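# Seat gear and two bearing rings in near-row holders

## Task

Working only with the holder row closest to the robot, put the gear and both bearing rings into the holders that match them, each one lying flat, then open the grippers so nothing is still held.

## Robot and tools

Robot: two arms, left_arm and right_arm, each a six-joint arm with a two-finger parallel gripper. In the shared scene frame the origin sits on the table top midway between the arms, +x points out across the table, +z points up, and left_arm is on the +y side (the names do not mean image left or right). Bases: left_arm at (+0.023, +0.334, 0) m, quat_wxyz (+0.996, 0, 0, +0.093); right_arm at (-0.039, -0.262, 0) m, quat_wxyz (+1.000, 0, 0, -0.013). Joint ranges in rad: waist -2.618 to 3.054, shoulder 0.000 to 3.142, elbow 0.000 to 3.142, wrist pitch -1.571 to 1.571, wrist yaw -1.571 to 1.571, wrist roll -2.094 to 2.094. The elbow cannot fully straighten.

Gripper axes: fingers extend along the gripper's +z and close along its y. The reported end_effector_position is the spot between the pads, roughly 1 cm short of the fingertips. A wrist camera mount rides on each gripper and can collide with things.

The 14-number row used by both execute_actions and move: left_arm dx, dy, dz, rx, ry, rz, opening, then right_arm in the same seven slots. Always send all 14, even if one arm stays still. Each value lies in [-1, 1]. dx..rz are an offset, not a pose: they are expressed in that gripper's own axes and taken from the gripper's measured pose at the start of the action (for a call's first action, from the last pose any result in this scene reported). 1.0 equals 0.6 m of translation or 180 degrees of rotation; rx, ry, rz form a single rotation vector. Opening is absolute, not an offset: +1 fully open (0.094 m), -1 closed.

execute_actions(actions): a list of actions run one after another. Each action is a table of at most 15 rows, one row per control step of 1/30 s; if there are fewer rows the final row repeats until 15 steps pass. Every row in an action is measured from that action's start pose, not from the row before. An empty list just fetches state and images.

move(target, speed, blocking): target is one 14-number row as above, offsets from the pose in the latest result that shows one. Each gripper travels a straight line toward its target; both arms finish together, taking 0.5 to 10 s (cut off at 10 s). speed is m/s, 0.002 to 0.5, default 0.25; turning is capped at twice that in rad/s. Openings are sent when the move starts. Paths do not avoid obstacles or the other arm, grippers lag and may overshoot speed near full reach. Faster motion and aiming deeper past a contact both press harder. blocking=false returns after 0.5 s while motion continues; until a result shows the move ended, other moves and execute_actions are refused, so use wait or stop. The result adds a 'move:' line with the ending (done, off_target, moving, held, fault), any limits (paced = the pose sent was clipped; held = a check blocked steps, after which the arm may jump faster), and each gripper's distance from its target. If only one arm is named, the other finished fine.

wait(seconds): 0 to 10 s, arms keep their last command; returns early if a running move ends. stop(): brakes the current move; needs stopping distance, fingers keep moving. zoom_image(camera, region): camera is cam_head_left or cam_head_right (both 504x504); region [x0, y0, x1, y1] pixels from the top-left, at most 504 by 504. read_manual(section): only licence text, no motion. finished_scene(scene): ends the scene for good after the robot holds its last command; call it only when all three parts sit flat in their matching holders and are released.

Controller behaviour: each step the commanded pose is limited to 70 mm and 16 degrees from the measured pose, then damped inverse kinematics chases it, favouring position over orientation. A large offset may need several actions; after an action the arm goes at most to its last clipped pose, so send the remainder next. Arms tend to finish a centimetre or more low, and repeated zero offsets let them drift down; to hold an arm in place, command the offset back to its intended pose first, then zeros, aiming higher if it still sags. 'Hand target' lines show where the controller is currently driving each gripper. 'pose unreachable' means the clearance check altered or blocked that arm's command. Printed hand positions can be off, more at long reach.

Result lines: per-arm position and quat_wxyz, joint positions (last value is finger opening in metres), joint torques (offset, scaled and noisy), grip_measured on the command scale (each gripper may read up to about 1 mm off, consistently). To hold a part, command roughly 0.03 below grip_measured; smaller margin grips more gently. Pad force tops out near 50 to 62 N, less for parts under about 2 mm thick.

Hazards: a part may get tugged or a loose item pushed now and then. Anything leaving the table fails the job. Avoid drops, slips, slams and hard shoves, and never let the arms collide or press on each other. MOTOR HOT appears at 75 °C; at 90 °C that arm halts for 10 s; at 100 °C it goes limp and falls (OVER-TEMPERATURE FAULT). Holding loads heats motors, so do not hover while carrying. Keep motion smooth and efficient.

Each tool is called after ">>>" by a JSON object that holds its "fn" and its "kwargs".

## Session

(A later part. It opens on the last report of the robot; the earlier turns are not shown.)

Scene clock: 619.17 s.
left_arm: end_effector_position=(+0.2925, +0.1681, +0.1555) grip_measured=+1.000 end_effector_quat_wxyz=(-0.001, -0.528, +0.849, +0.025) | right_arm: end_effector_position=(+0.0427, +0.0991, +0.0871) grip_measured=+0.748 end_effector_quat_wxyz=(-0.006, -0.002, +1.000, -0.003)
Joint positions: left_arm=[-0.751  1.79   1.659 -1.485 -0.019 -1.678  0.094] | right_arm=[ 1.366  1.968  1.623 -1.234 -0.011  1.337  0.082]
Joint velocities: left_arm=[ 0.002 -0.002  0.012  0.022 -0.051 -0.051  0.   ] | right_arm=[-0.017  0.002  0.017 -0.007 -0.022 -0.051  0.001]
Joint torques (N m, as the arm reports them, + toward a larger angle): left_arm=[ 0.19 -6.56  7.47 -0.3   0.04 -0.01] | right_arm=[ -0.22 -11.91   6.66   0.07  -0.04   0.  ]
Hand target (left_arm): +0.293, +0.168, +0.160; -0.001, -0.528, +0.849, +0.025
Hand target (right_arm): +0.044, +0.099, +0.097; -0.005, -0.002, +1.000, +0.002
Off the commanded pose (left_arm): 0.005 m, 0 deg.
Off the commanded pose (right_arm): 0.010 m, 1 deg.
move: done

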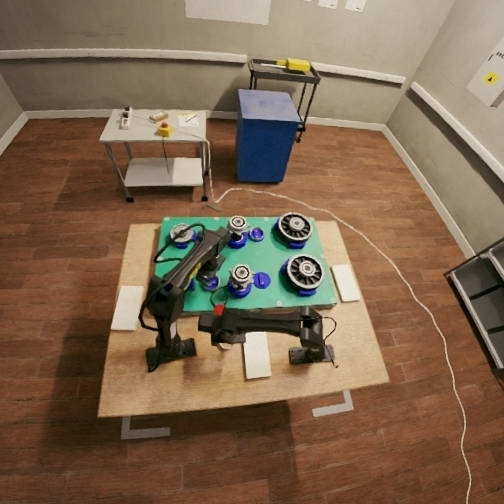

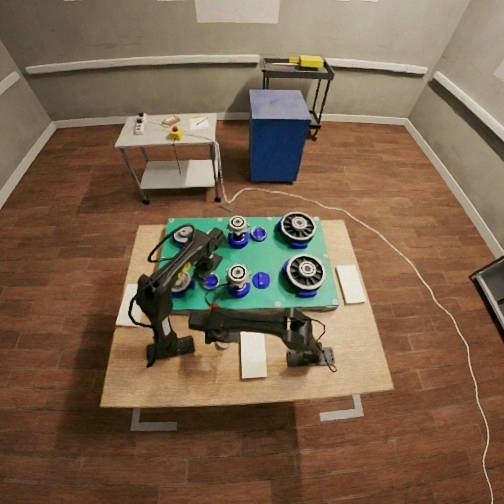

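>>> {"fn": "move", "kwargs": {"target": [0.0065,-0.0096,0.0725,0.014,0.008,0,1.0, -0.045,-0.265,-0.095,0,0,0,-0.45], "speed": 0.15}}

>>> {"fn": "move", "kwargs": {"target": [0,0,0,0,0,0,1.0, -0.25,-0.115,-0.035,0,0,0,-0.45], "speed": 0.15}}

>>> {"fn": "zoom_image", "kwargs": {"camera": "cam_head_left", "region": [170, 250, 270, 370]}}

>>> {"fn": "zoom_image", "kwargs": {"camera": "cam_head_right", "region": [170, 250, 270, 370]}}

Scene clock: 640.50 s.
left_arm: end_effector_position=(+0.2947, +0.1629, +0.1049) grip_measured=+1.000 end_effector_quat_wxyz=(-0.006, -0.529, +0.849, +0.013) | right_arm: end_effector_position=(+0.0739, -0.0508, +0.1436) grip_measured=-0.448 end_effector_quat_wxyz=(-0.005, +0.002, +1.000, +0.006)
Joint positions: left_arm=[-0.751  1.79   1.458 -1.268 -0.001 -1.678  0.094] | right_arm=[ 1.092  1.444  1.25  -1.37  -0.014  1.069  0.026]
Joint velocities: left_arm=[-0.017  0.012  0.012  0.051 -0.037 -0.007  0.   ] | right_arm=[ 0.002  0.002 -0.012  0.066 -0.007 -0.022 -0.001]
Joint torques (N m, as the arm reports them, + toward a larger angle): left_arm=[ 0.46 -8.75  4.82  0.09  0.04 -0.01] | right_arm=[-0.46 -6.79  4.18  0.17 -0.01 -0.09]
Hand target (left_arm): +0.295, +0.163, +0.112; -0.001, -0.529, +0.849, -0.000
Hand target (right_arm): +0.072, -0.059, +0.143; -0.008, -0.002, +1.000, -0.003
Off the commanded pose (left_arm): 0.007 m, 2 deg.
Off the commanded pose (right_arm): 0.009 m, 1 deg.
move: done

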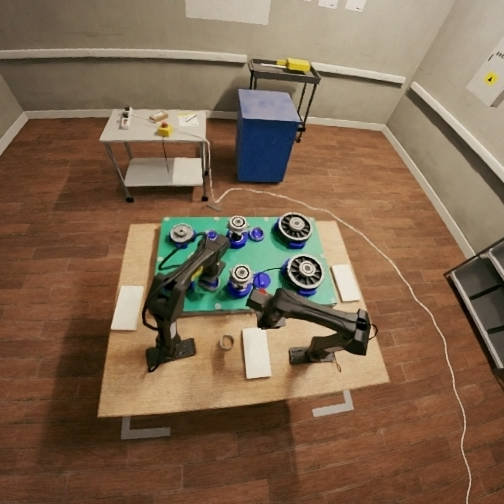

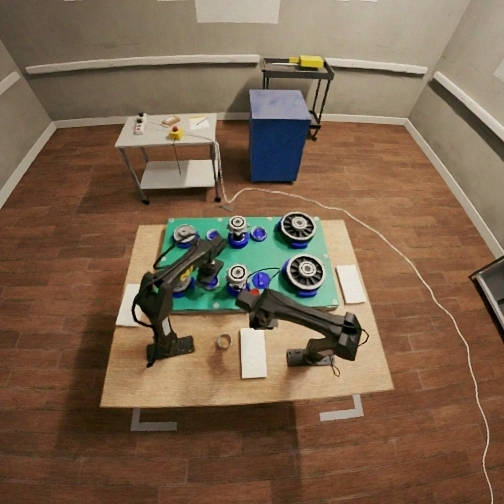

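Scene clock: 642.17 s.
left_arm: end_effector_position=(+0.2947, +0.1629, +0.1049) grip_measured=+1.000 end_effector_quat_wxyz=(-0.006, -0.529, +0.849, +0.013) | right_arm: end_effector_position=(+0.2215, -0.1197, +0.1574) grip_measured=-0.448 end_effector_quat_wxyz=(-0.007, +0.007, +1.000, +0.007)
Joint positions: left_arm=[-0.751  1.79   1.458 -1.268 -0.001 -1.678  0.094] | right_arm=[ 0.512  1.677  1.535 -1.435 -0.019  0.501  0.026]
Joint velocities: left_arm=[ 0.002 -0.002 -0.002 -0.037 -0.007  0.095  0.   ] | right_arm=[-0.017 -0.007 -0.007  0.007 -0.022 -0.022  0.001]
Joint torques (N m, as the arm reports them, + toward a larger angle): left_arm=[ 0.05 -6.65  5.57 -0.05  0.07 -0.08] | right_arm=[-0.11 -7.13  6.9   0.1  -0.08 -0.09]
Hand target (left_arm): +0.295, +0.163, +0.105; -0.006, -0.529, +0.849, +0.013
Hand target (right_arm): +0.223, -0.120, +0.162; -0.007, +0.002, +1.000, +0.007
Off the commanded pose (left_arm): 0.000 m, 0 deg.
Off the commanded pose (right_arm): 0.006 m, 1 deg.
move: done

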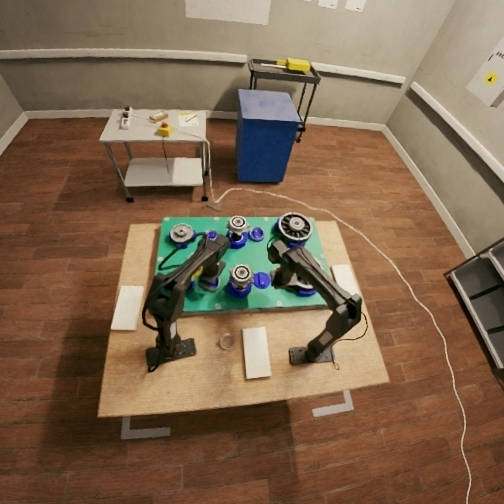

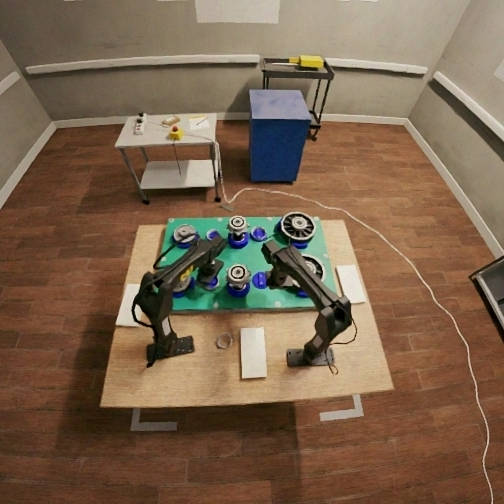

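Region (170, 250, 270, 370) of cam_head_left's 504x504 image, scaled by 4.200, with more detail than that image has.

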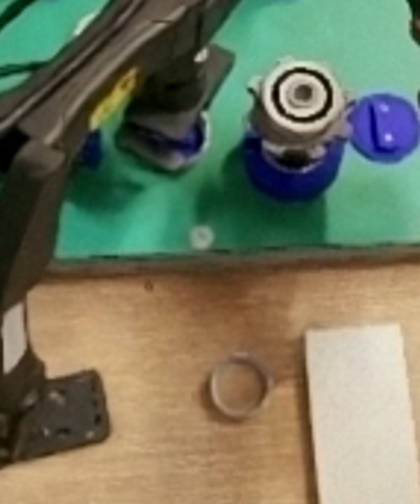

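Region (170, 250, 270, 370) of cam_head_right's 504x504 image, scaled by 4.200, with more detail than that image has.

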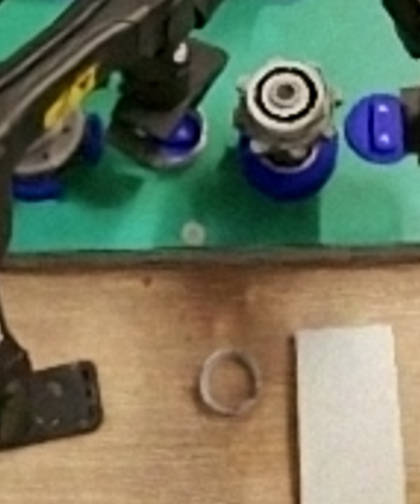

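>>> {"fn": "move", "kwargs": {"target": [0,0,0.028,0.007,0.004,0,1.0, 0,0,-0.008,0,0,0,-0.45], "speed": 0.03}}

>>> {"fn": "zoom_image", "kwargs": {"camera": "cam_head_right", "region": [180, 260, 240, 310]}}

Scene clock: 645.60 s.
left_arm: end_effector_position=(+0.2934, +0.1621, +0.0857) grip_measured=+1.000 end_effector_quat_wxyz=(-0.008, -0.529, +0.849, +0.008) | right_arm: end_effector_position=(+0.2208, -0.1201, +0.1574) grip_measured=-0.448 end_effector_quat_wxyz=(-0.009, +0.006, +1.000, +0.006)
Joint positions: left_arm=[-0.751  1.79   1.382 -1.184  0.007 -1.678  0.094] | right_arm=[ 0.512  1.677  1.535 -1.438 -0.019  0.498  0.026]
Joint velocities: left_arm=[ 0.007  0.017  0.007 -0.051  0.022 -0.037  0.   ] | right_arm=[ 0.002 -0.002 -0.007  0.007 -0.037 -0.022  0.001]
Joint torques (N m, as the arm reports them, + toward a larger angle): left_arm=[ 0.41 -7.55  5.02  0.04  0.08  0.03] | right_arm=[-0.06 -7.48  6.81  0.15 -0.04  0.05]
Hand target (left_arm): +0.294, +0.163, +0.088; -0.006, -0.529, +0.849, +0.001
Hand target (right_arm): +0.222, -0.120, +0.162; -0.007, +0.007, +1.000, +0.007
Off the commanded pose (left_arm): 0.003 m, 1 deg.
Off the commanded pose (right_arm): 0.005 m, 0 deg.
move: done

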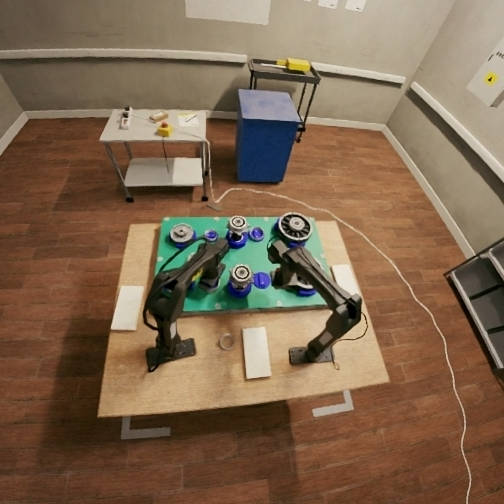

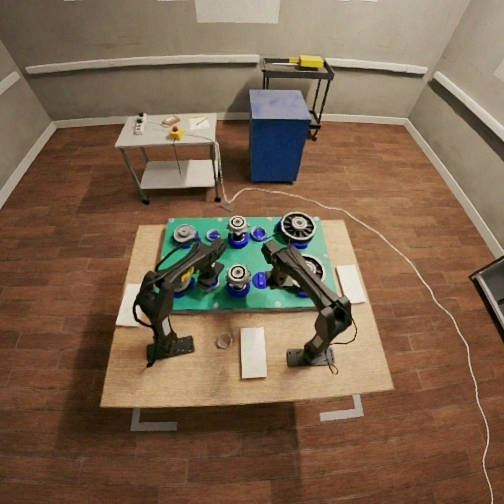

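Region (180, 260, 240, 310) of cam_head_right's 504x504 image, scaled by 8.400, with more detail than that image has.

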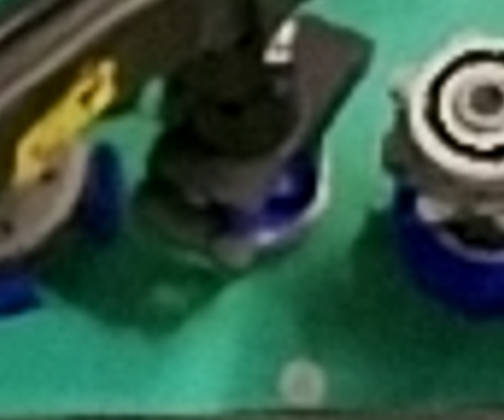

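>>> {"fn": "execute_actions", "kwargs": {"actions": [[[0,0,-0.004,0,0,0,0.8, 0,0,-0.008,0,0,0,-0.45],[0,0,-0.004,0,0,0,0.75, 0,0,-0.008,0,0,0,-0.45],[0,0,-0.004,0,0,0,0.7, 0,0,-0.008,0,0,0,-0.45],[0,0,-0.004,0,0,0,0.66, 0,0,-0.008,0,0,0,-0.45],[0,0,-0.004,0,0,0,0.63, 0,0,-0.008,0,0,0,-0.45],[0,0,-0.004,0,0,0,0.60, 0,0,-0.008,0,0,0,-0.45],[0,0,-0.004,0,0,0,0.58, 0,0,-0.008,0,0,0,-0.45],[0,0,-0.004,0,0,0,0.56, 0,0,-0.008,0,0,0,-0.45],[0,0,-0.004,0,0,0,0.54, 0,0,-0.008,0,0,0,-0.45],[0,0,-0.004,0,0,0,0.52, 0,0,-0.008,0,0,0,-0.45],[0,0,-0.004,0,0,0,0.5, 0,0,-0.008,0,0,0,-0.45]]]}}

Scene clock: 652.33 s.
left_arm: end_effector_position=(+0.2937, +0.1618, +0.0856) grip_measured=+0.583 end_effector_quat_wxyz=(-0.008, -0.529, +0.849, +0.008) | right_arm: end_effector_position=(+0.2202, -0.1204, +0.1574) grip_measured=-0.448 end_effector_quat_wxyz=(-0.010, +0.006, +1.000, +0.005)
Joint positions: left_arm=[-0.751  1.79   1.382 -1.182  0.007 -1.678  0.074] | right_arm=[ 0.512  1.677  1.535 -1.441 -0.019  0.498  0.026]
Joint velocities: left_arm=[-0.007 -0.007 -0.007 -0.066 -0.022 -0.081 -0.   ] | right_arm=[-0.007  0.022  0.012 -0.007 -0.037 -0.037  0.001]
Joint torques (N m, as the arm reports them, + toward a larger angle): left_arm=[ 0.13 -6.98  6.28 -0.14  0.03 -0.05] | right_arm=[-0.1  -7.58  6.68  0.11 -0.05  0.  ]
Hand target (left_arm): +0.293, +0.162, +0.088; -0.008, -0.529, +0.849, +0.008
Hand target (right_arm): +0.221, -0.120, +0.162; -0.009, +0.006, +1.000, +0.006
Off the commanded pose (left_arm): 0.002 m, 0 deg.
Off the commanded pose (right_arm): 0.005 m, 0 deg.

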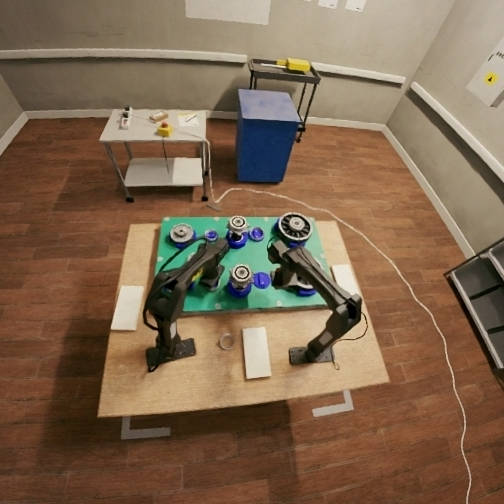

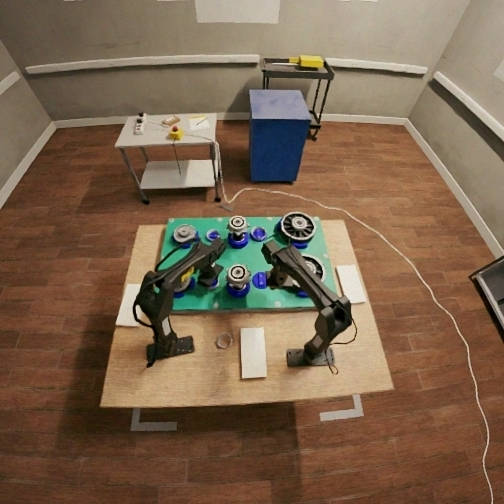

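>>> {"fn": "move", "kwargs": {"target": [0,0,-0.095,0,0,0,0.53, 0,0,-0.008,0,0,0,-0.45], "speed": 0.08}}

>>> {"fn": "zoom_image", "kwargs": {"camera": "cam_head_right", "region": [180, 250, 240, 310]}}

Scene clock: 656.20 s.
left_arm: end_effector_position=(+0.2928, +0.1624, +0.1316) grip_measured=+0.583 end_effector_quat_wxyz=(-0.012, -0.529, +0.849, +0.016) | right_arm: end_effector_position=(+0.2194, -0.1208, +0.1575) grip_measured=-0.448 end_effector_quat_wxyz=(-0.012, +0.006, +1.000, +0.005)
Joint positions: left_arm=[-0.751  1.79   1.564 -1.383  0.007 -1.678  0.074] | right_arm=[ 0.512  1.677  1.535 -1.445 -0.019  0.498  0.026]
Joint velocities: left_arm=[ 0.012 -0.012  0.007 -0.007  0.007 -0.007  0.   ] | right_arm=[-0.002 -0.007 -0.007 -0.037 -0.051 -0.066  0.001]
Joint torques (N m, as the arm reports them, + toward a larger angle): left_arm=[ 0.37 -7.39  8.24 -0.31  0.    0.  ] | right_arm=[ 0.13 -7.64  6.59  0.12 -0.03  0.03]
Hand target (left_arm): +0.294, +0.163, +0.142; -0.008, -0.529, +0.849, +0.007
Hand target (right_arm): +0.220, -0.121, +0.162; -0.010, +0.006, +1.000, +0.005
Off the commanded pose (left_arm): 0.011 m, 1 deg.
Off the commanded pose (right_arm): 0.005 m, 0 deg.
move: off_target (left_arm)

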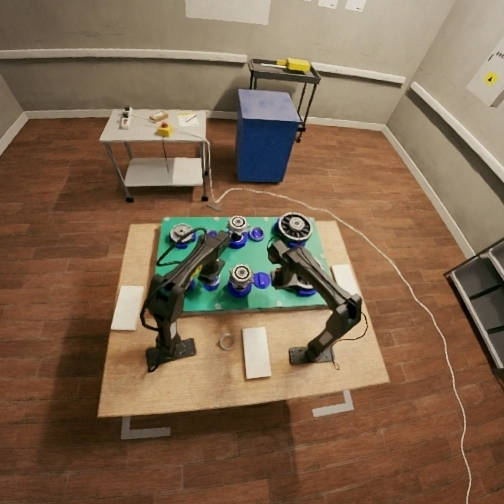

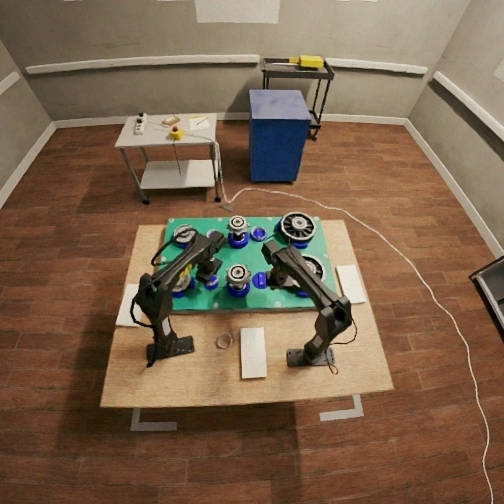

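Region (180, 250, 240, 310) of cam_head_right's 504x504 image, scaled by 8.400, with more detail than that image has.

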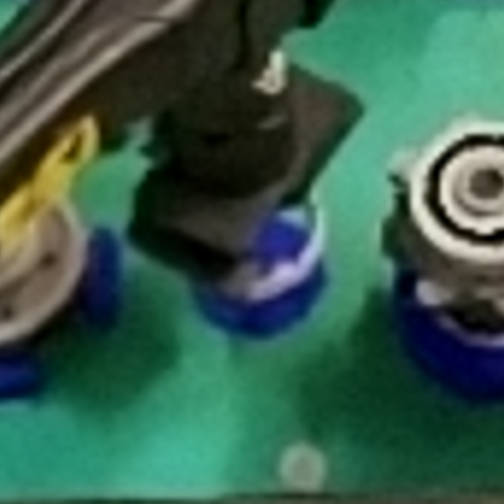

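>>> {"fn": "move", "kwargs": {"target": [0.19,0.228,-0.012,0,0,0.355,0.53, 0,0,-0.008,0,0,0,-0.45], "speed": 0.25}}

>>> {"fn": "move", "kwargs": {"target": [0.135,-0.235,0.10,0,0,0,0.53, 0,0,0,0,0,0,-0.45], "speed": 0.15}}

Scene clock: 667.63 s.
left_arm: end_effector_position=(+0.1266, +0.1200, +0.1381) grip_measured=+0.583 end_effector_quat_wxyz=(-0.016, -0.007, +1.000, +0.009) | right_arm: end_effector_position=(+0.2187, -0.1212, +0.1575) grip_measured=-0.448 end_effector_quat_wxyz=(-0.013, +0.006, +1.000, +0.004)
Joint positions: left_arm=[-1.293  1.47   1.25  -1.382  0.021 -1.12   0.074] | right_arm=[ 0.512  1.677  1.535 -1.448 -0.019  0.498  0.026]
Joint velocities: left_arm=[-0.012  0.002 -0.002  0.007  0.022  0.037 -0.001] | right_arm=[ 0.002 -0.002 -0.007 -0.007  0.022 -0.022 -0.001]
Joint torques (N m, as the arm reports them, + toward a larger angle): left_arm=[-0.69 -5.85  5.31 -0.19  0.05  0.04] | right_arm=[ 0.04 -7.57  6.68  0.16 -0.03  0.01]
Hand target (left_arm): +0.123, +0.125, +0.143; -0.014, +0.000, +1.000, +0.006
Hand target (right_arm): +0.220, -0.121, +0.162; -0.011, +0.006, +1.000, +0.005
Off the commanded pose (left_arm): 0.009 m, 1 deg.
Off the commanded pose (right_arm): 0.005 m, 0 deg.
move: done

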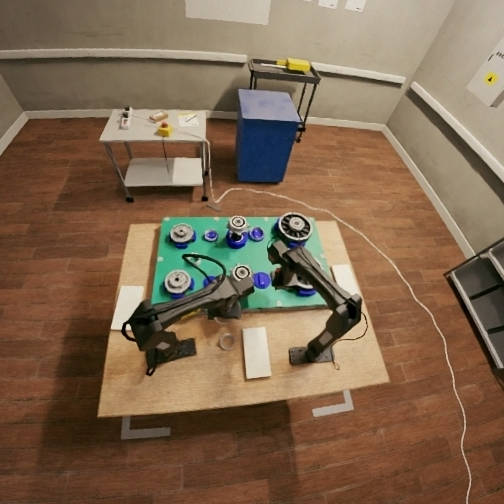

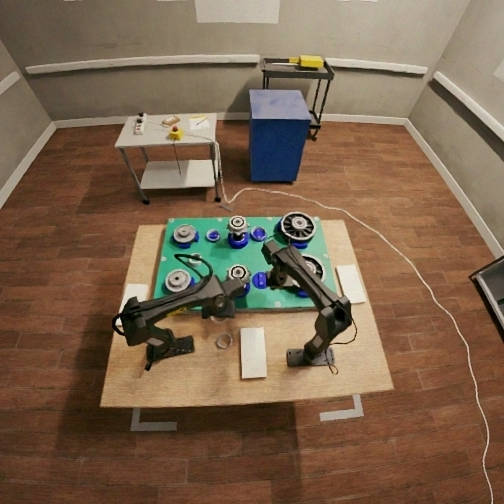

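Scene clock: 669.23 s.
left_arm: end_effector_position=(+0.0454, -0.0116, +0.0711) grip_measured=+0.583 end_effector_quat_wxyz=(-0.018, -0.004, +0.999, +0.028) | right_arm: end_effector_position=(+0.2187, -0.1212, +0.1575) grip_measured=-0.448 end_effector_quat_wxyz=(-0.013, +0.006, +1.000, +0.004)
Joint positions: left_arm=[-1.679  1.93   1.504 -1.203  0.031 -1.5    0.074] | right_arm=[ 0.512  1.677  1.535 -1.448 -0.019  0.498  0.026]
Joint velocities: left_arm=[ 0.007 -0.017  0.007  0.037  0.022  0.007 -0.001] | right_arm=[-0.017 -0.002 -0.007 -0.051  0.037  0.037 -0.001]
Joint torques (N m, as the arm reports them, + toward a larger angle): left_arm=[-0.57 -8.65  8.2  -0.11  0.02 -0.04] | right_arm=[-0.07 -7.81  5.19  0.24 -0.02  0.03]
Hand target (left_arm): +0.045, -0.021, +0.083; -0.014, -0.007, +1.000, +0.007
Hand target (right_arm): +0.219, -0.121, +0.157; -0.013, +0.006, +1.000, +0.004
Off the commanded pose (left_arm): 0.012 m, 2 deg.
Off the commanded pose (right_arm): 0.000 m, 0 deg.
move: off_target (left_arm)

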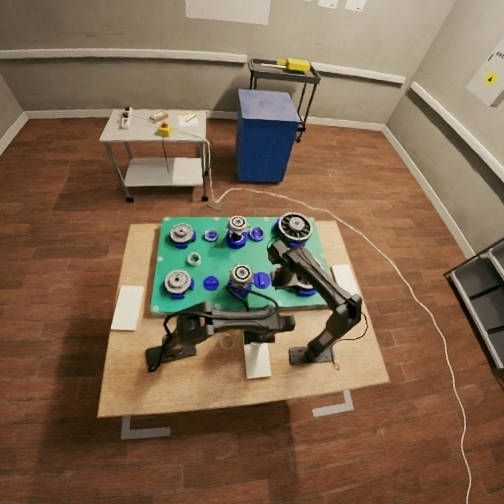

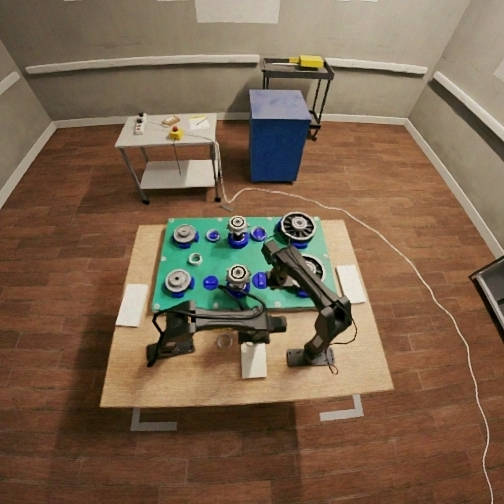

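>>> {"fn": "move", "kwargs": {"target": [0.005,-0.012,0.058,0.018,-0.012,0.003,0.53, 0,0,-0.008,0,0,0,-0.45], "speed": 0.06}}

>>> {"fn": "zoom_image", "kwargs": {"camera": "cam_head_left", "region": [150, 220, 280, 310]}}

Scene clock: 674.27 s.
left_arm: end_effector_position=(+0.0413, -0.0143, +0.0366) grip_measured=+0.583 end_effector_quat_wxyz=(-0.005, -0.002, +1.000, +0.007) | right_arm: end_effector_position=(+0.2181, -0.1216, +0.1575) grip_measured=-0.448 end_effector_quat_wxyz=(-0.014, +0.006, +1.000, +0.003)
Joint positions: left_arm=[-1.702  1.933  1.368 -1.021  0.01  -1.518  0.074] | right_arm=[ 0.512  1.677  1.535 -1.451 -0.019  0.498  0.026]
Joint velocities: left_arm=[-0.007  0.007  0.007 -0.022 -0.051 -0.022 -0.001] | right_arm=[-0.012 -0.012 -0.002 -0.051 -0.037  0.007 -0.001]
Joint torques (N m, as the arm reports them, + toward a larger angle): left_arm=[-0.52 -7.67  4.77  0.19 -0.06 -0.09] | right_arm=[ 0.03 -7.74  6.82  0.07 -0.05  0.01]
Hand target (left_arm): +0.041, -0.017, +0.036; +0.001, -0.000, +1.000, -0.001
Hand target (right_arm): +0.219, -0.121, +0.162; -0.013, +0.006, +1.000, +0.004
Off the commanded pose (left_arm): 0.003 m, 1 deg.
Off the commanded pose (right_arm): 0.005 m, 0 deg.
move: done

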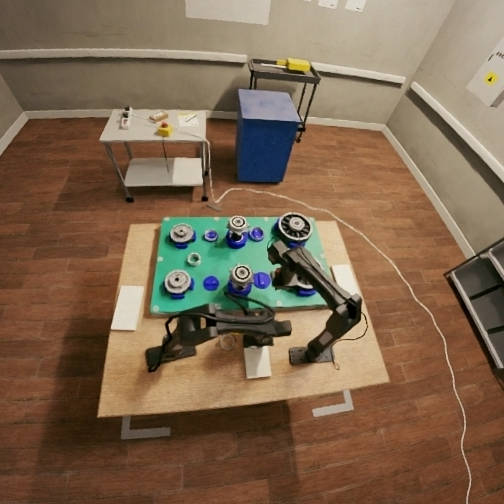

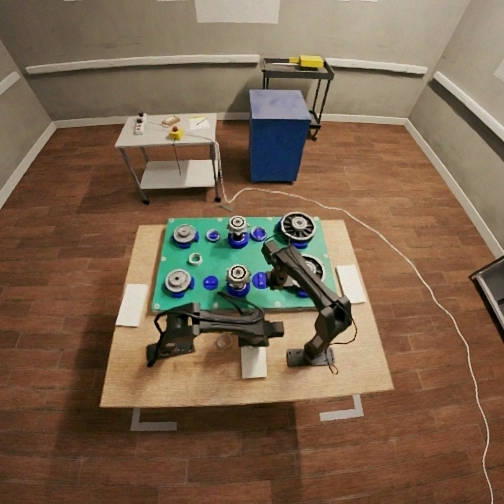

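Region (150, 220, 280, 310) of cam_head_left's 504x504 image, scaled by 3.877, with more detail than that image has; it fills the top 349 rows of this view, and the rest is white.

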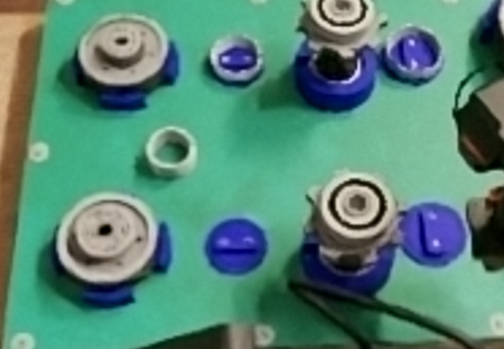

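>>> {"fn": "move", "kwargs": {"target": [0,0,0.03,0.004,-0.003,0,0.53, 0,0,-0.008,0,0,0,-0.45], "speed": 0.025}}

Scene clock: 680.37 s.
left_arm: end_effector_position=(+0.0413, -0.0139, +0.0358) grip_measured=+0.583 end_effector_quat_wxyz=(-0.005, -0.002, +1.000, +0.000) | right_arm: end_effector_position=(+0.2174, -0.1219, +0.1575) grip_measured=-0.448 end_effector_quat_wxyz=(-0.016, +0.006, +1.000, +0.002)
Joint positions: left_arm=[-1.702  1.92   1.347 -0.999  0.01  -1.519  0.074] | right_arm=[ 0.512  1.677  1.535 -1.454 -0.019  0.498  0.026]
Joint velocities: left_arm=[ 0.017  0.017 -0.017 -0.037 -0.022  0.007  0.001] | right_arm=[ 0.007 -0.017  0.002 -0.022 -0.037 -0.037 -0.   ]
Joint torques (N m, as the arm reports them, + toward a larger angle): left_arm=[-0.55 -6.04  1.77  0.71 -0.05 -0.1 ] | right_arm=[-0.05 -7.78  6.56  0.12 -0.02  0.02]
Hand target (left_arm): +0.041, -0.014, +0.019; -0.001, -0.002, +1.000, +0.002
Hand target (right_arm): +0.218, -0.122, +0.162; -0.014, +0.006, +1.000, +0.003
Off the commanded pose (left_arm): 0.017 m, 0 deg.
Off the commanded pose (right_arm): 0.005 m, 0 deg.
move: off_target (left_arm)

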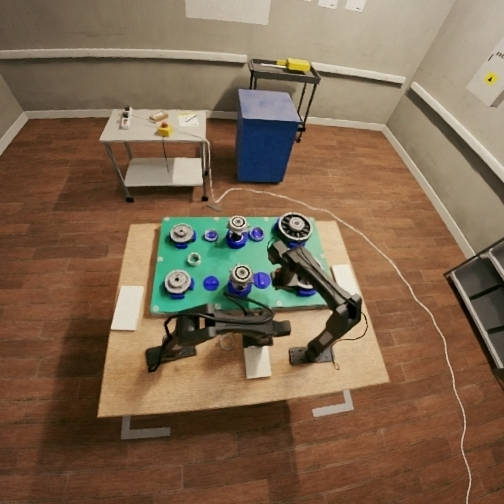

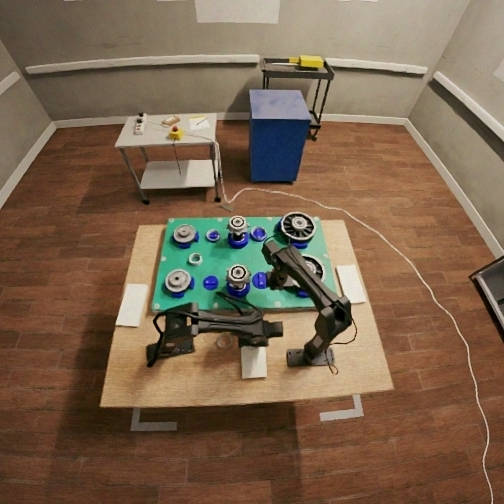

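>>> {"fn": "move", "kwargs": {"target": [0,0,0,0,0,0,0.85, 0,0,-0.008,0,0,0,-0.45], "speed": 0.05}}

>>> {"fn": "move", "kwargs": {"target": [0,0,-0.085,0,0,0,0.85, 0,0,0,0,0,0,-0.45], "speed": 0.12}}

>>> {"fn": "move", "kwargs": {"target": [-0.006,0.2,0,0,0,0,0.85, 0,0,0,0,0,0,-0.45], "speed": 0.15}}

Scene clock: 691.00 s.
left_arm: end_effector_position=(+0.0413, -0.0138, +0.0353) grip_measured=+0.848 end_effector_quat_wxyz=(-0.005, -0.002, +1.000, +0.001) | right_arm: end_effector_position=(+0.2168, -0.1222, +0.1575) grip_measured=-0.448 end_effector_quat_wxyz=(-0.017, +0.006, +1.000, +0.002)
Joint positions: left_arm=[-1.702  1.921  1.347 -0.999  0.01  -1.52   0.087] | right_arm=[ 0.512  1.677  1.535 -1.457 -0.019  0.498  0.026]
Joint velocities: left_arm=[ 0.017  0.002 -0.007 -0.022  0.037 -0.051 -0.001] | right_arm=[ 0.002 -0.007 -0.007 -0.022 -0.066  0.022 -0.001]
Joint torques (N m, as the arm reports them, + toward a larger angle): left_arm=[ 0.15 -7.84  5.37  0.    0.03 -0.1 ] | right_arm=[-0.02 -7.64  6.58  0.12 -0.05  0.04]
Hand target (left_arm): +0.041, -0.014, +0.036; -0.005, -0.002, +1.000, +0.000
Hand target (right_arm): +0.218, -0.122, +0.162; -0.015, +0.006, +1.000, +0.003
Off the commanded pose (left_arm): 0.001 m, 0 deg.
Off the commanded pose (right_arm): 0.005 m, 0 deg.
move: done

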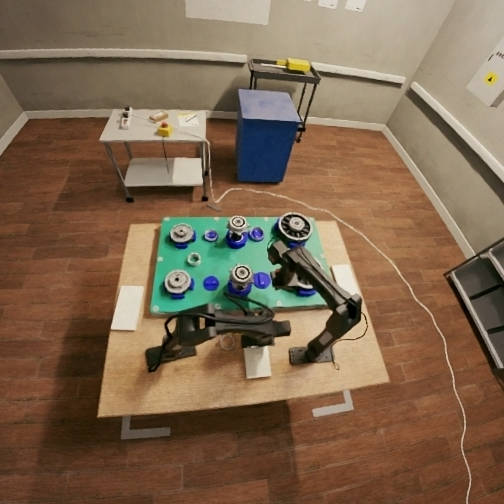

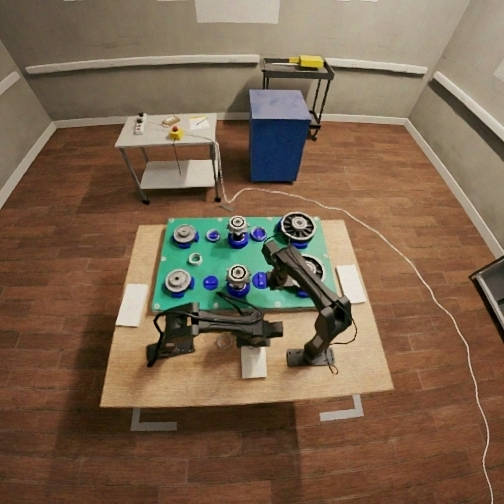

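Scene clock: 692.03 s.
left_arm: end_effector_position=(+0.0412, -0.0110, +0.0749) grip_measured=+0.848 end_effector_quat_wxyz=(-0.005, -0.002, +1.000, +0.010) | right_arm: end_effector_position=(+0.2167, -0.1223, +0.1575) grip_measured=-0.448 end_effector_quat_wxyz=(-0.017, +0.006, +1.000, +0.002)
Joint positions: left_arm=[-1.702  1.89   1.466 -1.168  0.01  -1.52   0.087] | right_arm=[ 0.512  1.677  1.535 -1.457 -0.019  0.498  0.026]
Joint velocities: left_arm=[-0.007  0.002  0.007 -0.007  0.022 -0.037 -0.001] | right_arm=[-0.002 -0.002  0.012  0.022 -0.11   0.051 -0.001]
Joint torques (N m, as the arm reports them, + toward a larger angle): left_arm=[ 0.38 -8.64  7.61 -0.21  0.05  0.  ] | right_arm=[-0.01 -7.83  5.12  0.27 -0.04  0.04]
Hand target (left_arm): +0.042, -0.013, +0.086; -0.005, -0.002, +1.000, +0.001
Hand target (right_arm): +0.217, -0.122, +0.158; -0.017, +0.006, +1.000, +0.002
Off the commanded pose (left_arm): 0.012 m, 1 deg.
Off the commanded pose (right_arm): 0.000 m, 0 deg.
move: off_target (left_arm)

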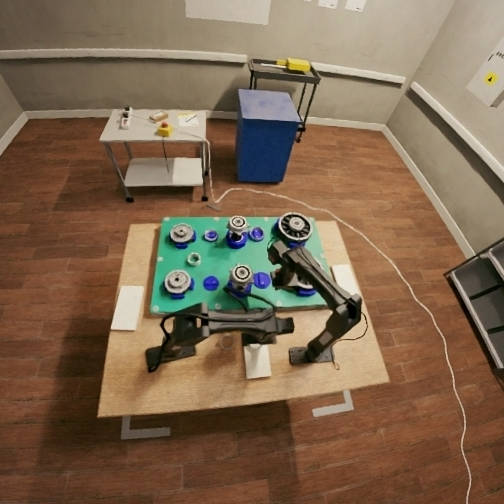

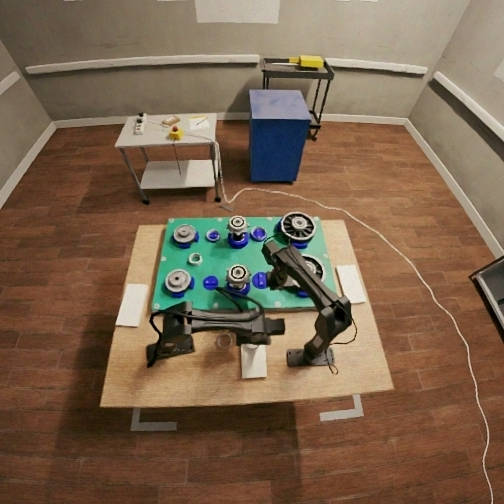

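Scene clock: 693.17 s.
left_arm: end_effector_position=(+0.0439, +0.1075, +0.0721) grip_measured=+0.848 end_effector_quat_wxyz=(-0.007, -0.002, +1.000, +0.017) | right_arm: end_effector_position=(+0.2167, -0.1223, +0.1575) grip_measured=-0.448 end_effector_quat_wxyz=(-0.017, +0.006, +1.000, +0.002)
Joint positions: left_arm=[-1.661  1.462  0.979 -1.123  0.01  -1.477  0.087] | right_arm=[ 0.512  1.677  1.535 -1.457 -0.019  0.498  0.026]
Joint velocities: left_arm=[-0.002  0.007  0.002 -0.066 -0.066  0.022 -0.001] | right_arm=[-0.012 -0.012 -0.002  0.007 -0.11   0.007 -0.   ]
Joint torques (N m, as the arm reports them, + toward a larger angle): left_arm=[ 0.92 -5.07  4.7  -0.02  0.07 -0.01] | right_arm=[-0.04 -7.81  5.16  0.27 -0.01  0.04]
Hand target (left_arm): +0.046, +0.109, +0.074; -0.006, -0.002, +1.000, +0.011
Hand target (right_arm): +0.217, -0.122, +0.158; -0.017, +0.006, +1.000, +0.002
Off the commanded pose (left_arm): 0.005 m, 1 deg.
Off the commanded pose (right_arm): 0.000 m, 0 deg.
move: done

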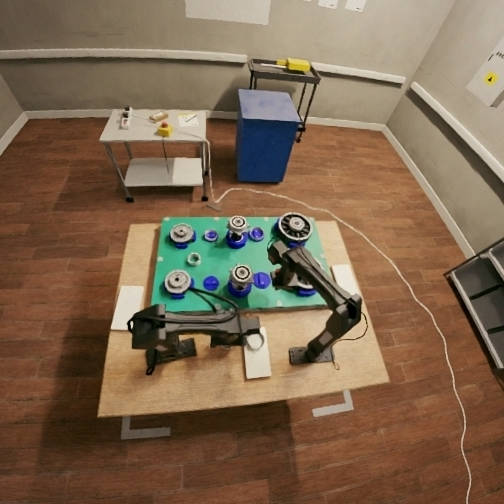

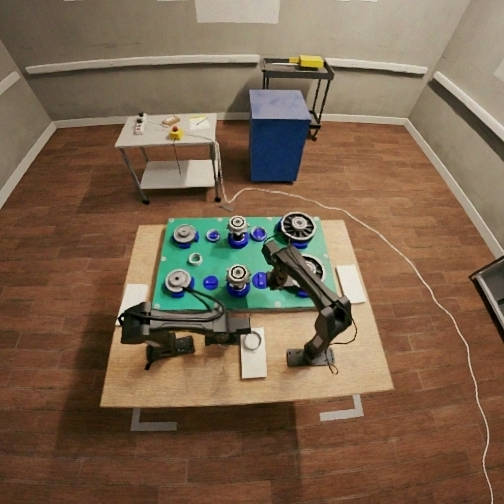

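>>> {"fn": "move", "kwargs": {"target": [-0.002,-0.008,0.05,0.011,-0.004,0,0.85, 0,0,0,0,0,0,-0.45], "speed": 0.08}}

>>> {"fn": "zoom_image", "kwargs": {"camera": "cam_head_right", "region": [190, 310, 280, 380]}}

>>> {"fn": "zoom_image", "kwargs": {"camera": "cam_head_left", "region": [190, 310, 280, 380]}}

Scene clock: 696.97 s.
left_arm: end_effector_position=(+0.0443, +0.1030, +0.0446) grip_measured=+0.848 end_effector_quat_wxyz=(-0.005, -0.002, +1.000, -0.001) | right_arm: end_effector_position=(+0.2167, -0.1223, +0.1575) grip_measured=-0.448 end_effector_quat_wxyz=(-0.017, +0.006, +1.000, +0.002)
Joint positions: left_arm=[-1.661  1.477  0.878 -0.97   0.01  -1.479  0.087] | right_arm=[ 0.512  1.677  1.535 -1.457 -0.019  0.498  0.026]
Joint velocities: left_arm=[-0.002  0.002  0.007 -0.051 -0.022 -0.095  0.   ] | right_arm=[-0.017 -0.002  0.022  0.007 -0.066 -0.037 -0.   ]
Joint torques (N m, as the arm reports them, + toward a larger angle): left_arm=[-0.6  -3.81  4.74  0.13 -0.02 -0.08] | right_arm=[ 0.15 -7.76  5.22  0.26  0.01 -0.01]
Hand target (left_arm): +0.044, +0.103, +0.042; -0.001, -0.002, +1.000, -0.001
Hand target (right_arm): +0.217, -0.122, +0.158; -0.017, +0.006, +1.000, +0.002
Off the commanded pose (left_arm): 0.003 m, 1 deg.
Off the commanded pose (right_arm): 0.000 m, 0 deg.
move: done

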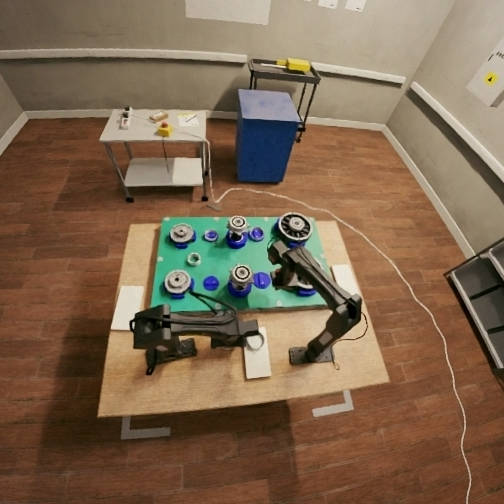

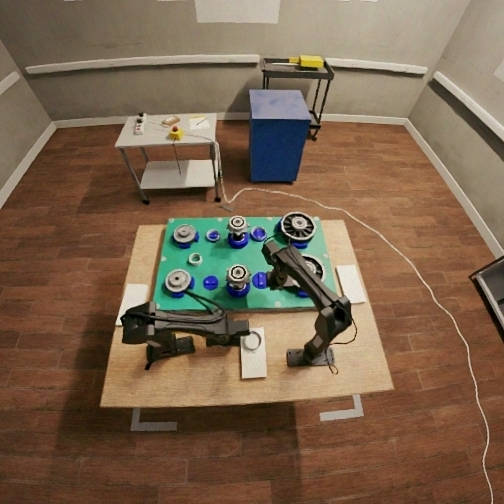

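Region (190, 310, 280, 380) of cam_head_right's 504x504 image, scaled by 5.600, with more detail than that image has.

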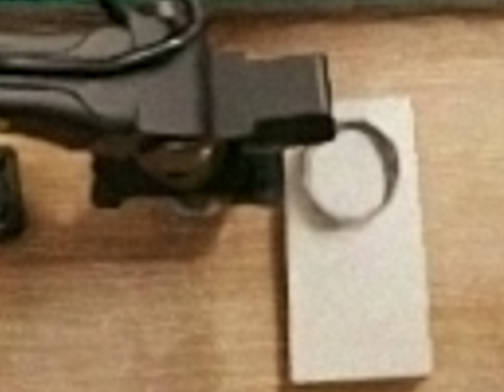

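Region (190, 310, 280, 380) of cam_head_left's 504x504 image, scaled by 5.600, with more detail than that image has.

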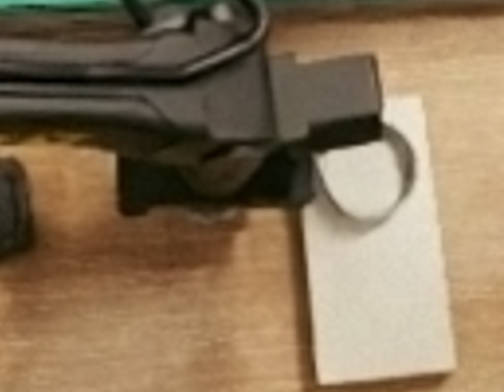

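>>> {"fn": "move", "kwargs": {"target": [0,0,0.058,0,0,0,0.85, 0,0,0,0,0,0,-0.45], "speed": 0.035}}

Scene clock: 705.07 s.
left_arm: end_effector_position=(+0.0445, +0.1011, +0.0129) grip_measured=+0.848 end_effector_quat_wxyz=(-0.005, -0.002, +1.000, -0.003) | right_arm: end_effector_position=(+0.2167, -0.1223, +0.1575) grip_measured=-0.448 end_effector_quat_wxyz=(-0.017, +0.006, +1.000, +0.002)
Joint positions: left_arm=[-1.661  1.537  0.796 -0.824  0.01  -1.479  0.087] | right_arm=[ 0.512  1.677  1.535 -1.457 -0.019  0.498  0.026]
Joint velocities: left_arm=[ 0.007  0.012 -0.002  0.095 -0.022 -0.022 -0.   ] | right_arm=[ 0.002  0.022  0.007  0.051 -0.037  0.022 -0.001]
Joint torques (N m, as the arm reports them, + toward a larger angle): left_arm=[-0.47 -3.79  4.3   0.16  0.02 -0.06] | right_arm=[-0.04 -7.82  5.23  0.22 -0.01  0.03]
Hand target (left_arm): +0.044, +0.102, +0.010; -0.005, -0.002, +1.000, -0.002
Hand target (right_arm): +0.217, -0.122, +0.158; -0.017, +0.006, +1.000, +0.002
Off the commanded pose (left_arm): 0.004 m, 0 deg.
Off the commanded pose (right_arm): 0.000 m, 0 deg.
move: done

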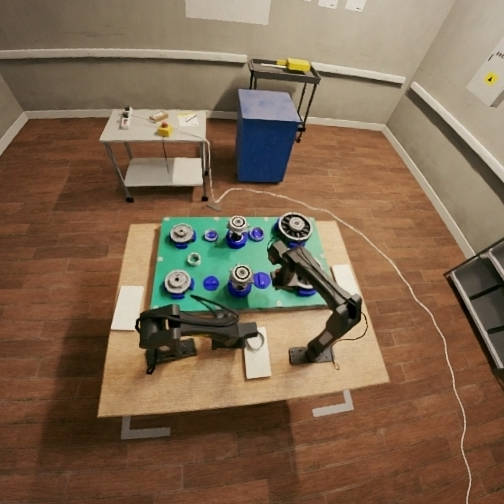

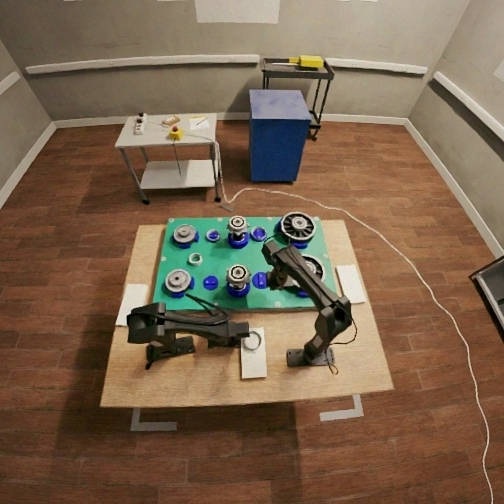

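>>> {"fn": "execute_actions", "kwargs": {"actions": [[[0,0,-0.003,0,0,0,0.7, 0,0,0,0,0,0,-0.45],[0,0,-0.003,0,0,0,0.6, 0,0,0,0,0,0,-0.45],[0,0,-0.003,0,0,0,0.5, 0,0,0,0,0,0,-0.45],[0,0,-0.003,0,0,0,0.45, 0,0,0,0,0,0,-0.45],[0,0,-0.003,0,0,0,0.4, 0,0,0,0,0,0,-0.45],[0,0,-0.003,0,0,0,0.37, 0,0,0,0,0,0,-0.45],[0,0,-0.003,0,0,0,0.34, 0,0,0,0,0,0,-0.45],[0,0,-0.003,0,0,0,0.32, 0,0,0,0,0,0,-0.45],[0,0,-0.003,0,0,0,0.30, 0,0,0,0,0,0,-0.45],[0,0,-0.003,0,0,0,0.28, 0,0,0,0,0,0,-0.45],[0,0,-0.003,0,0,0,0.26, 0,0,0,0,0,0,-0.45],[0,0,-0.003,0,0,0,0.24, 0,0,0,0,0,0,-0.45],[0,0,-0.003,0,0,0,0.22, 0,0,0,0,0,0,-0.45]]]}}

Scene clock: 712.73 s.
left_arm: end_effector_position=(+0.0445, +0.1009, +0.0129) grip_measured=+0.303 end_effector_quat_wxyz=(-0.005, -0.002, +1.000, -0.004) | right_arm: end_effector_position=(+0.2167, -0.1223, +0.1575) grip_measured=-0.448 end_effector_quat_wxyz=(-0.017, +0.006, +1.000, +0.002)
Joint positions: left_arm=[-1.661  1.537  0.796 -0.823  0.01  -1.479  0.061] | right_arm=[ 0.512  1.677  1.535 -1.457 -0.019  0.498  0.026]
Joint velocities: left_arm=[-0.012  0.007  0.007 -0.007 -0.022 -0.007  0.001] | right_arm=[ 0.002 -0.012 -0.002  0.007 -0.066  0.051 -0.001]
Joint torques (N m, as the arm reports them, + toward a larger angle): left_arm=[-0.13 -4.45  5.66 -0.04  0.09 -0.08] | right_arm=[ 0.12 -7.87  5.08  0.24 -0.05  0.01]
Hand target (left_arm): +0.045, +0.101, +0.015; -0.005, -0.002, +1.000, -0.003
Hand target (right_arm): +0.217, -0.122, +0.158; -0.017, +0.006, +1.000, +0.002
Off the commanded pose (left_arm): 0.002 m, 0 deg.
Off the commanded pose (right_arm): 0.000 m, 0 deg.

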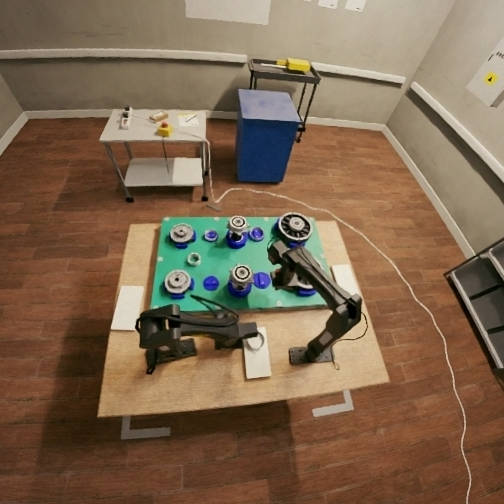

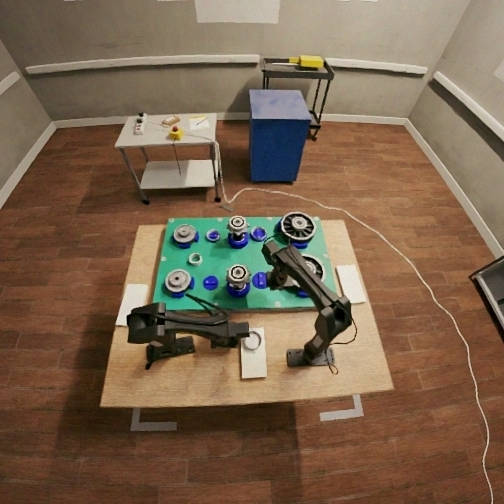

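>>> {"fn": "move", "kwargs": {"target": [-0.02,0.01,-0.215,0,0,0,0.25, 0,0,0,0,0,0,-0.45], "speed": 0.15}}

>>> {"fn": "move", "kwargs": {"target": [-0.395,0.093,-0.005,0,0,0,0.25, 0.296,0.117,0.11,0,-0.011,-0.004,-0.45], "speed": 0.2}}

Scene clock: 722.57 s.
left_arm: end_effector_position=(+0.0565, +0.1109, +0.1302) grip_measured=+0.303 end_effector_quat_wxyz=(-0.007, -0.001, +1.000, +0.010) | right_arm: end_effector_position=(+0.2167, -0.1223, +0.1575) grip_measured=-0.448 end_effector_quat_wxyz=(-0.017, +0.006, +1.000, +0.002)
Joint positions: left_arm=[-1.603  1.413  1.17  -1.348  0.011 -1.418  0.061] | right_arm=[ 0.512  1.677  1.535 -1.457 -0.019  0.498  0.026]
Joint velocities: left_arm=[ 0.007  0.012 -0.007  0.022  0.081  0.022  0.   ] | right_arm=[-0.012 -0.002 -0.022  0.066 -0.007 -0.007 -0.   ]
Joint torques (N m, as the arm reports them, + toward a larger angle): left_arm=[ 1.02 -4.74  8.07 -0.19  0.04  0.03] | right_arm=[ 0.04 -7.87  5.48  0.23 -0.02  0.03]
Hand target (left_arm): +0.059, +0.110, +0.141; -0.005, -0.002, +1.000, -0.003
Hand target (right_arm): +0.217, -0.122, +0.158; -0.017, +0.006, +1.000, +0.002
Off the commanded pose (left_arm): 0.012 m, 2 deg.
Off the commanded pose (right_arm): 0.000 m, 0 deg.
move: off_target (left_arm)

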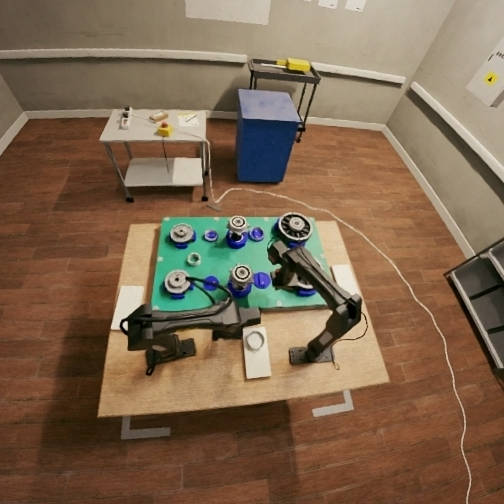

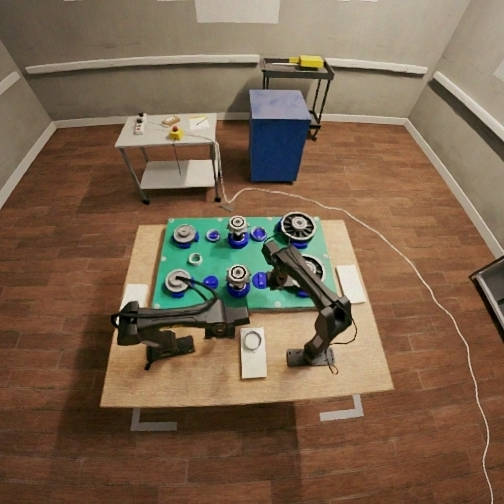

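Scene clock: 724.43 s.
left_arm: end_effector_position=(+0.2855, +0.1633, +0.1199) grip_measured=+0.303 end_effector_quat_wxyz=(-0.022, -0.004, +1.000, +0.017) | right_arm: end_effector_position=(+0.0375, -0.0514, +0.0965) grip_measured=-0.448 end_effector_quat_wxyz=(-0.008, -0.003, +1.000, -0.008)
Joint positions: left_arm=[-0.767  1.78   1.505 -1.35  -0.004 -0.588  0.061] | right_arm=[ 1.237  1.419  1.041 -1.214 -0.009  1.205  0.026]
Joint velocities: left_arm=[-0.002  0.002 -0.017  0.037 -0.022  0.007  0.001] | right_arm=[-0.002  0.012  0.007 -0.037 -0.022  0.066  0.001]
Joint torques (N m, as the arm reports them, + toward a larger angle): left_arm=[-0.13 -6.95  8.31 -0.23  0.03 -0.11] | right_arm=[ 0.39 -6.83  4.35  0.44  0.17  0.15]
Hand target (left_arm): +0.289, +0.162, +0.129; -0.012, -0.001, +1.000, +0.012
Hand target (right_arm): +0.039, -0.051, +0.097; +0.004, -0.000, +1.000, +0.001
Off the commanded pose (left_arm): 0.014 m, 2 deg.
Off the commanded pose (right_arm): 0.002 m, 2 deg.
move: off_target (left_arm)

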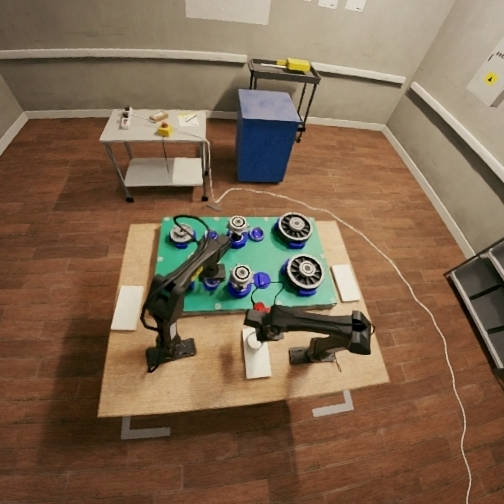

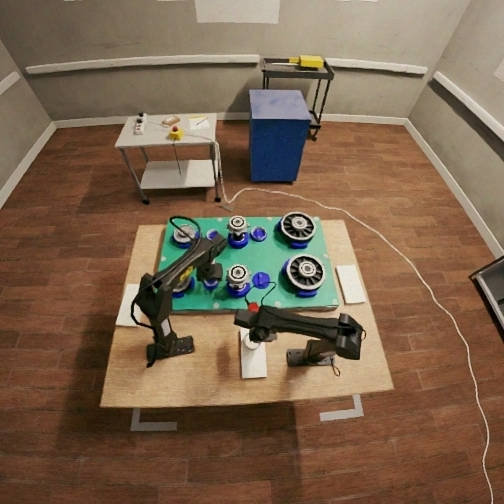

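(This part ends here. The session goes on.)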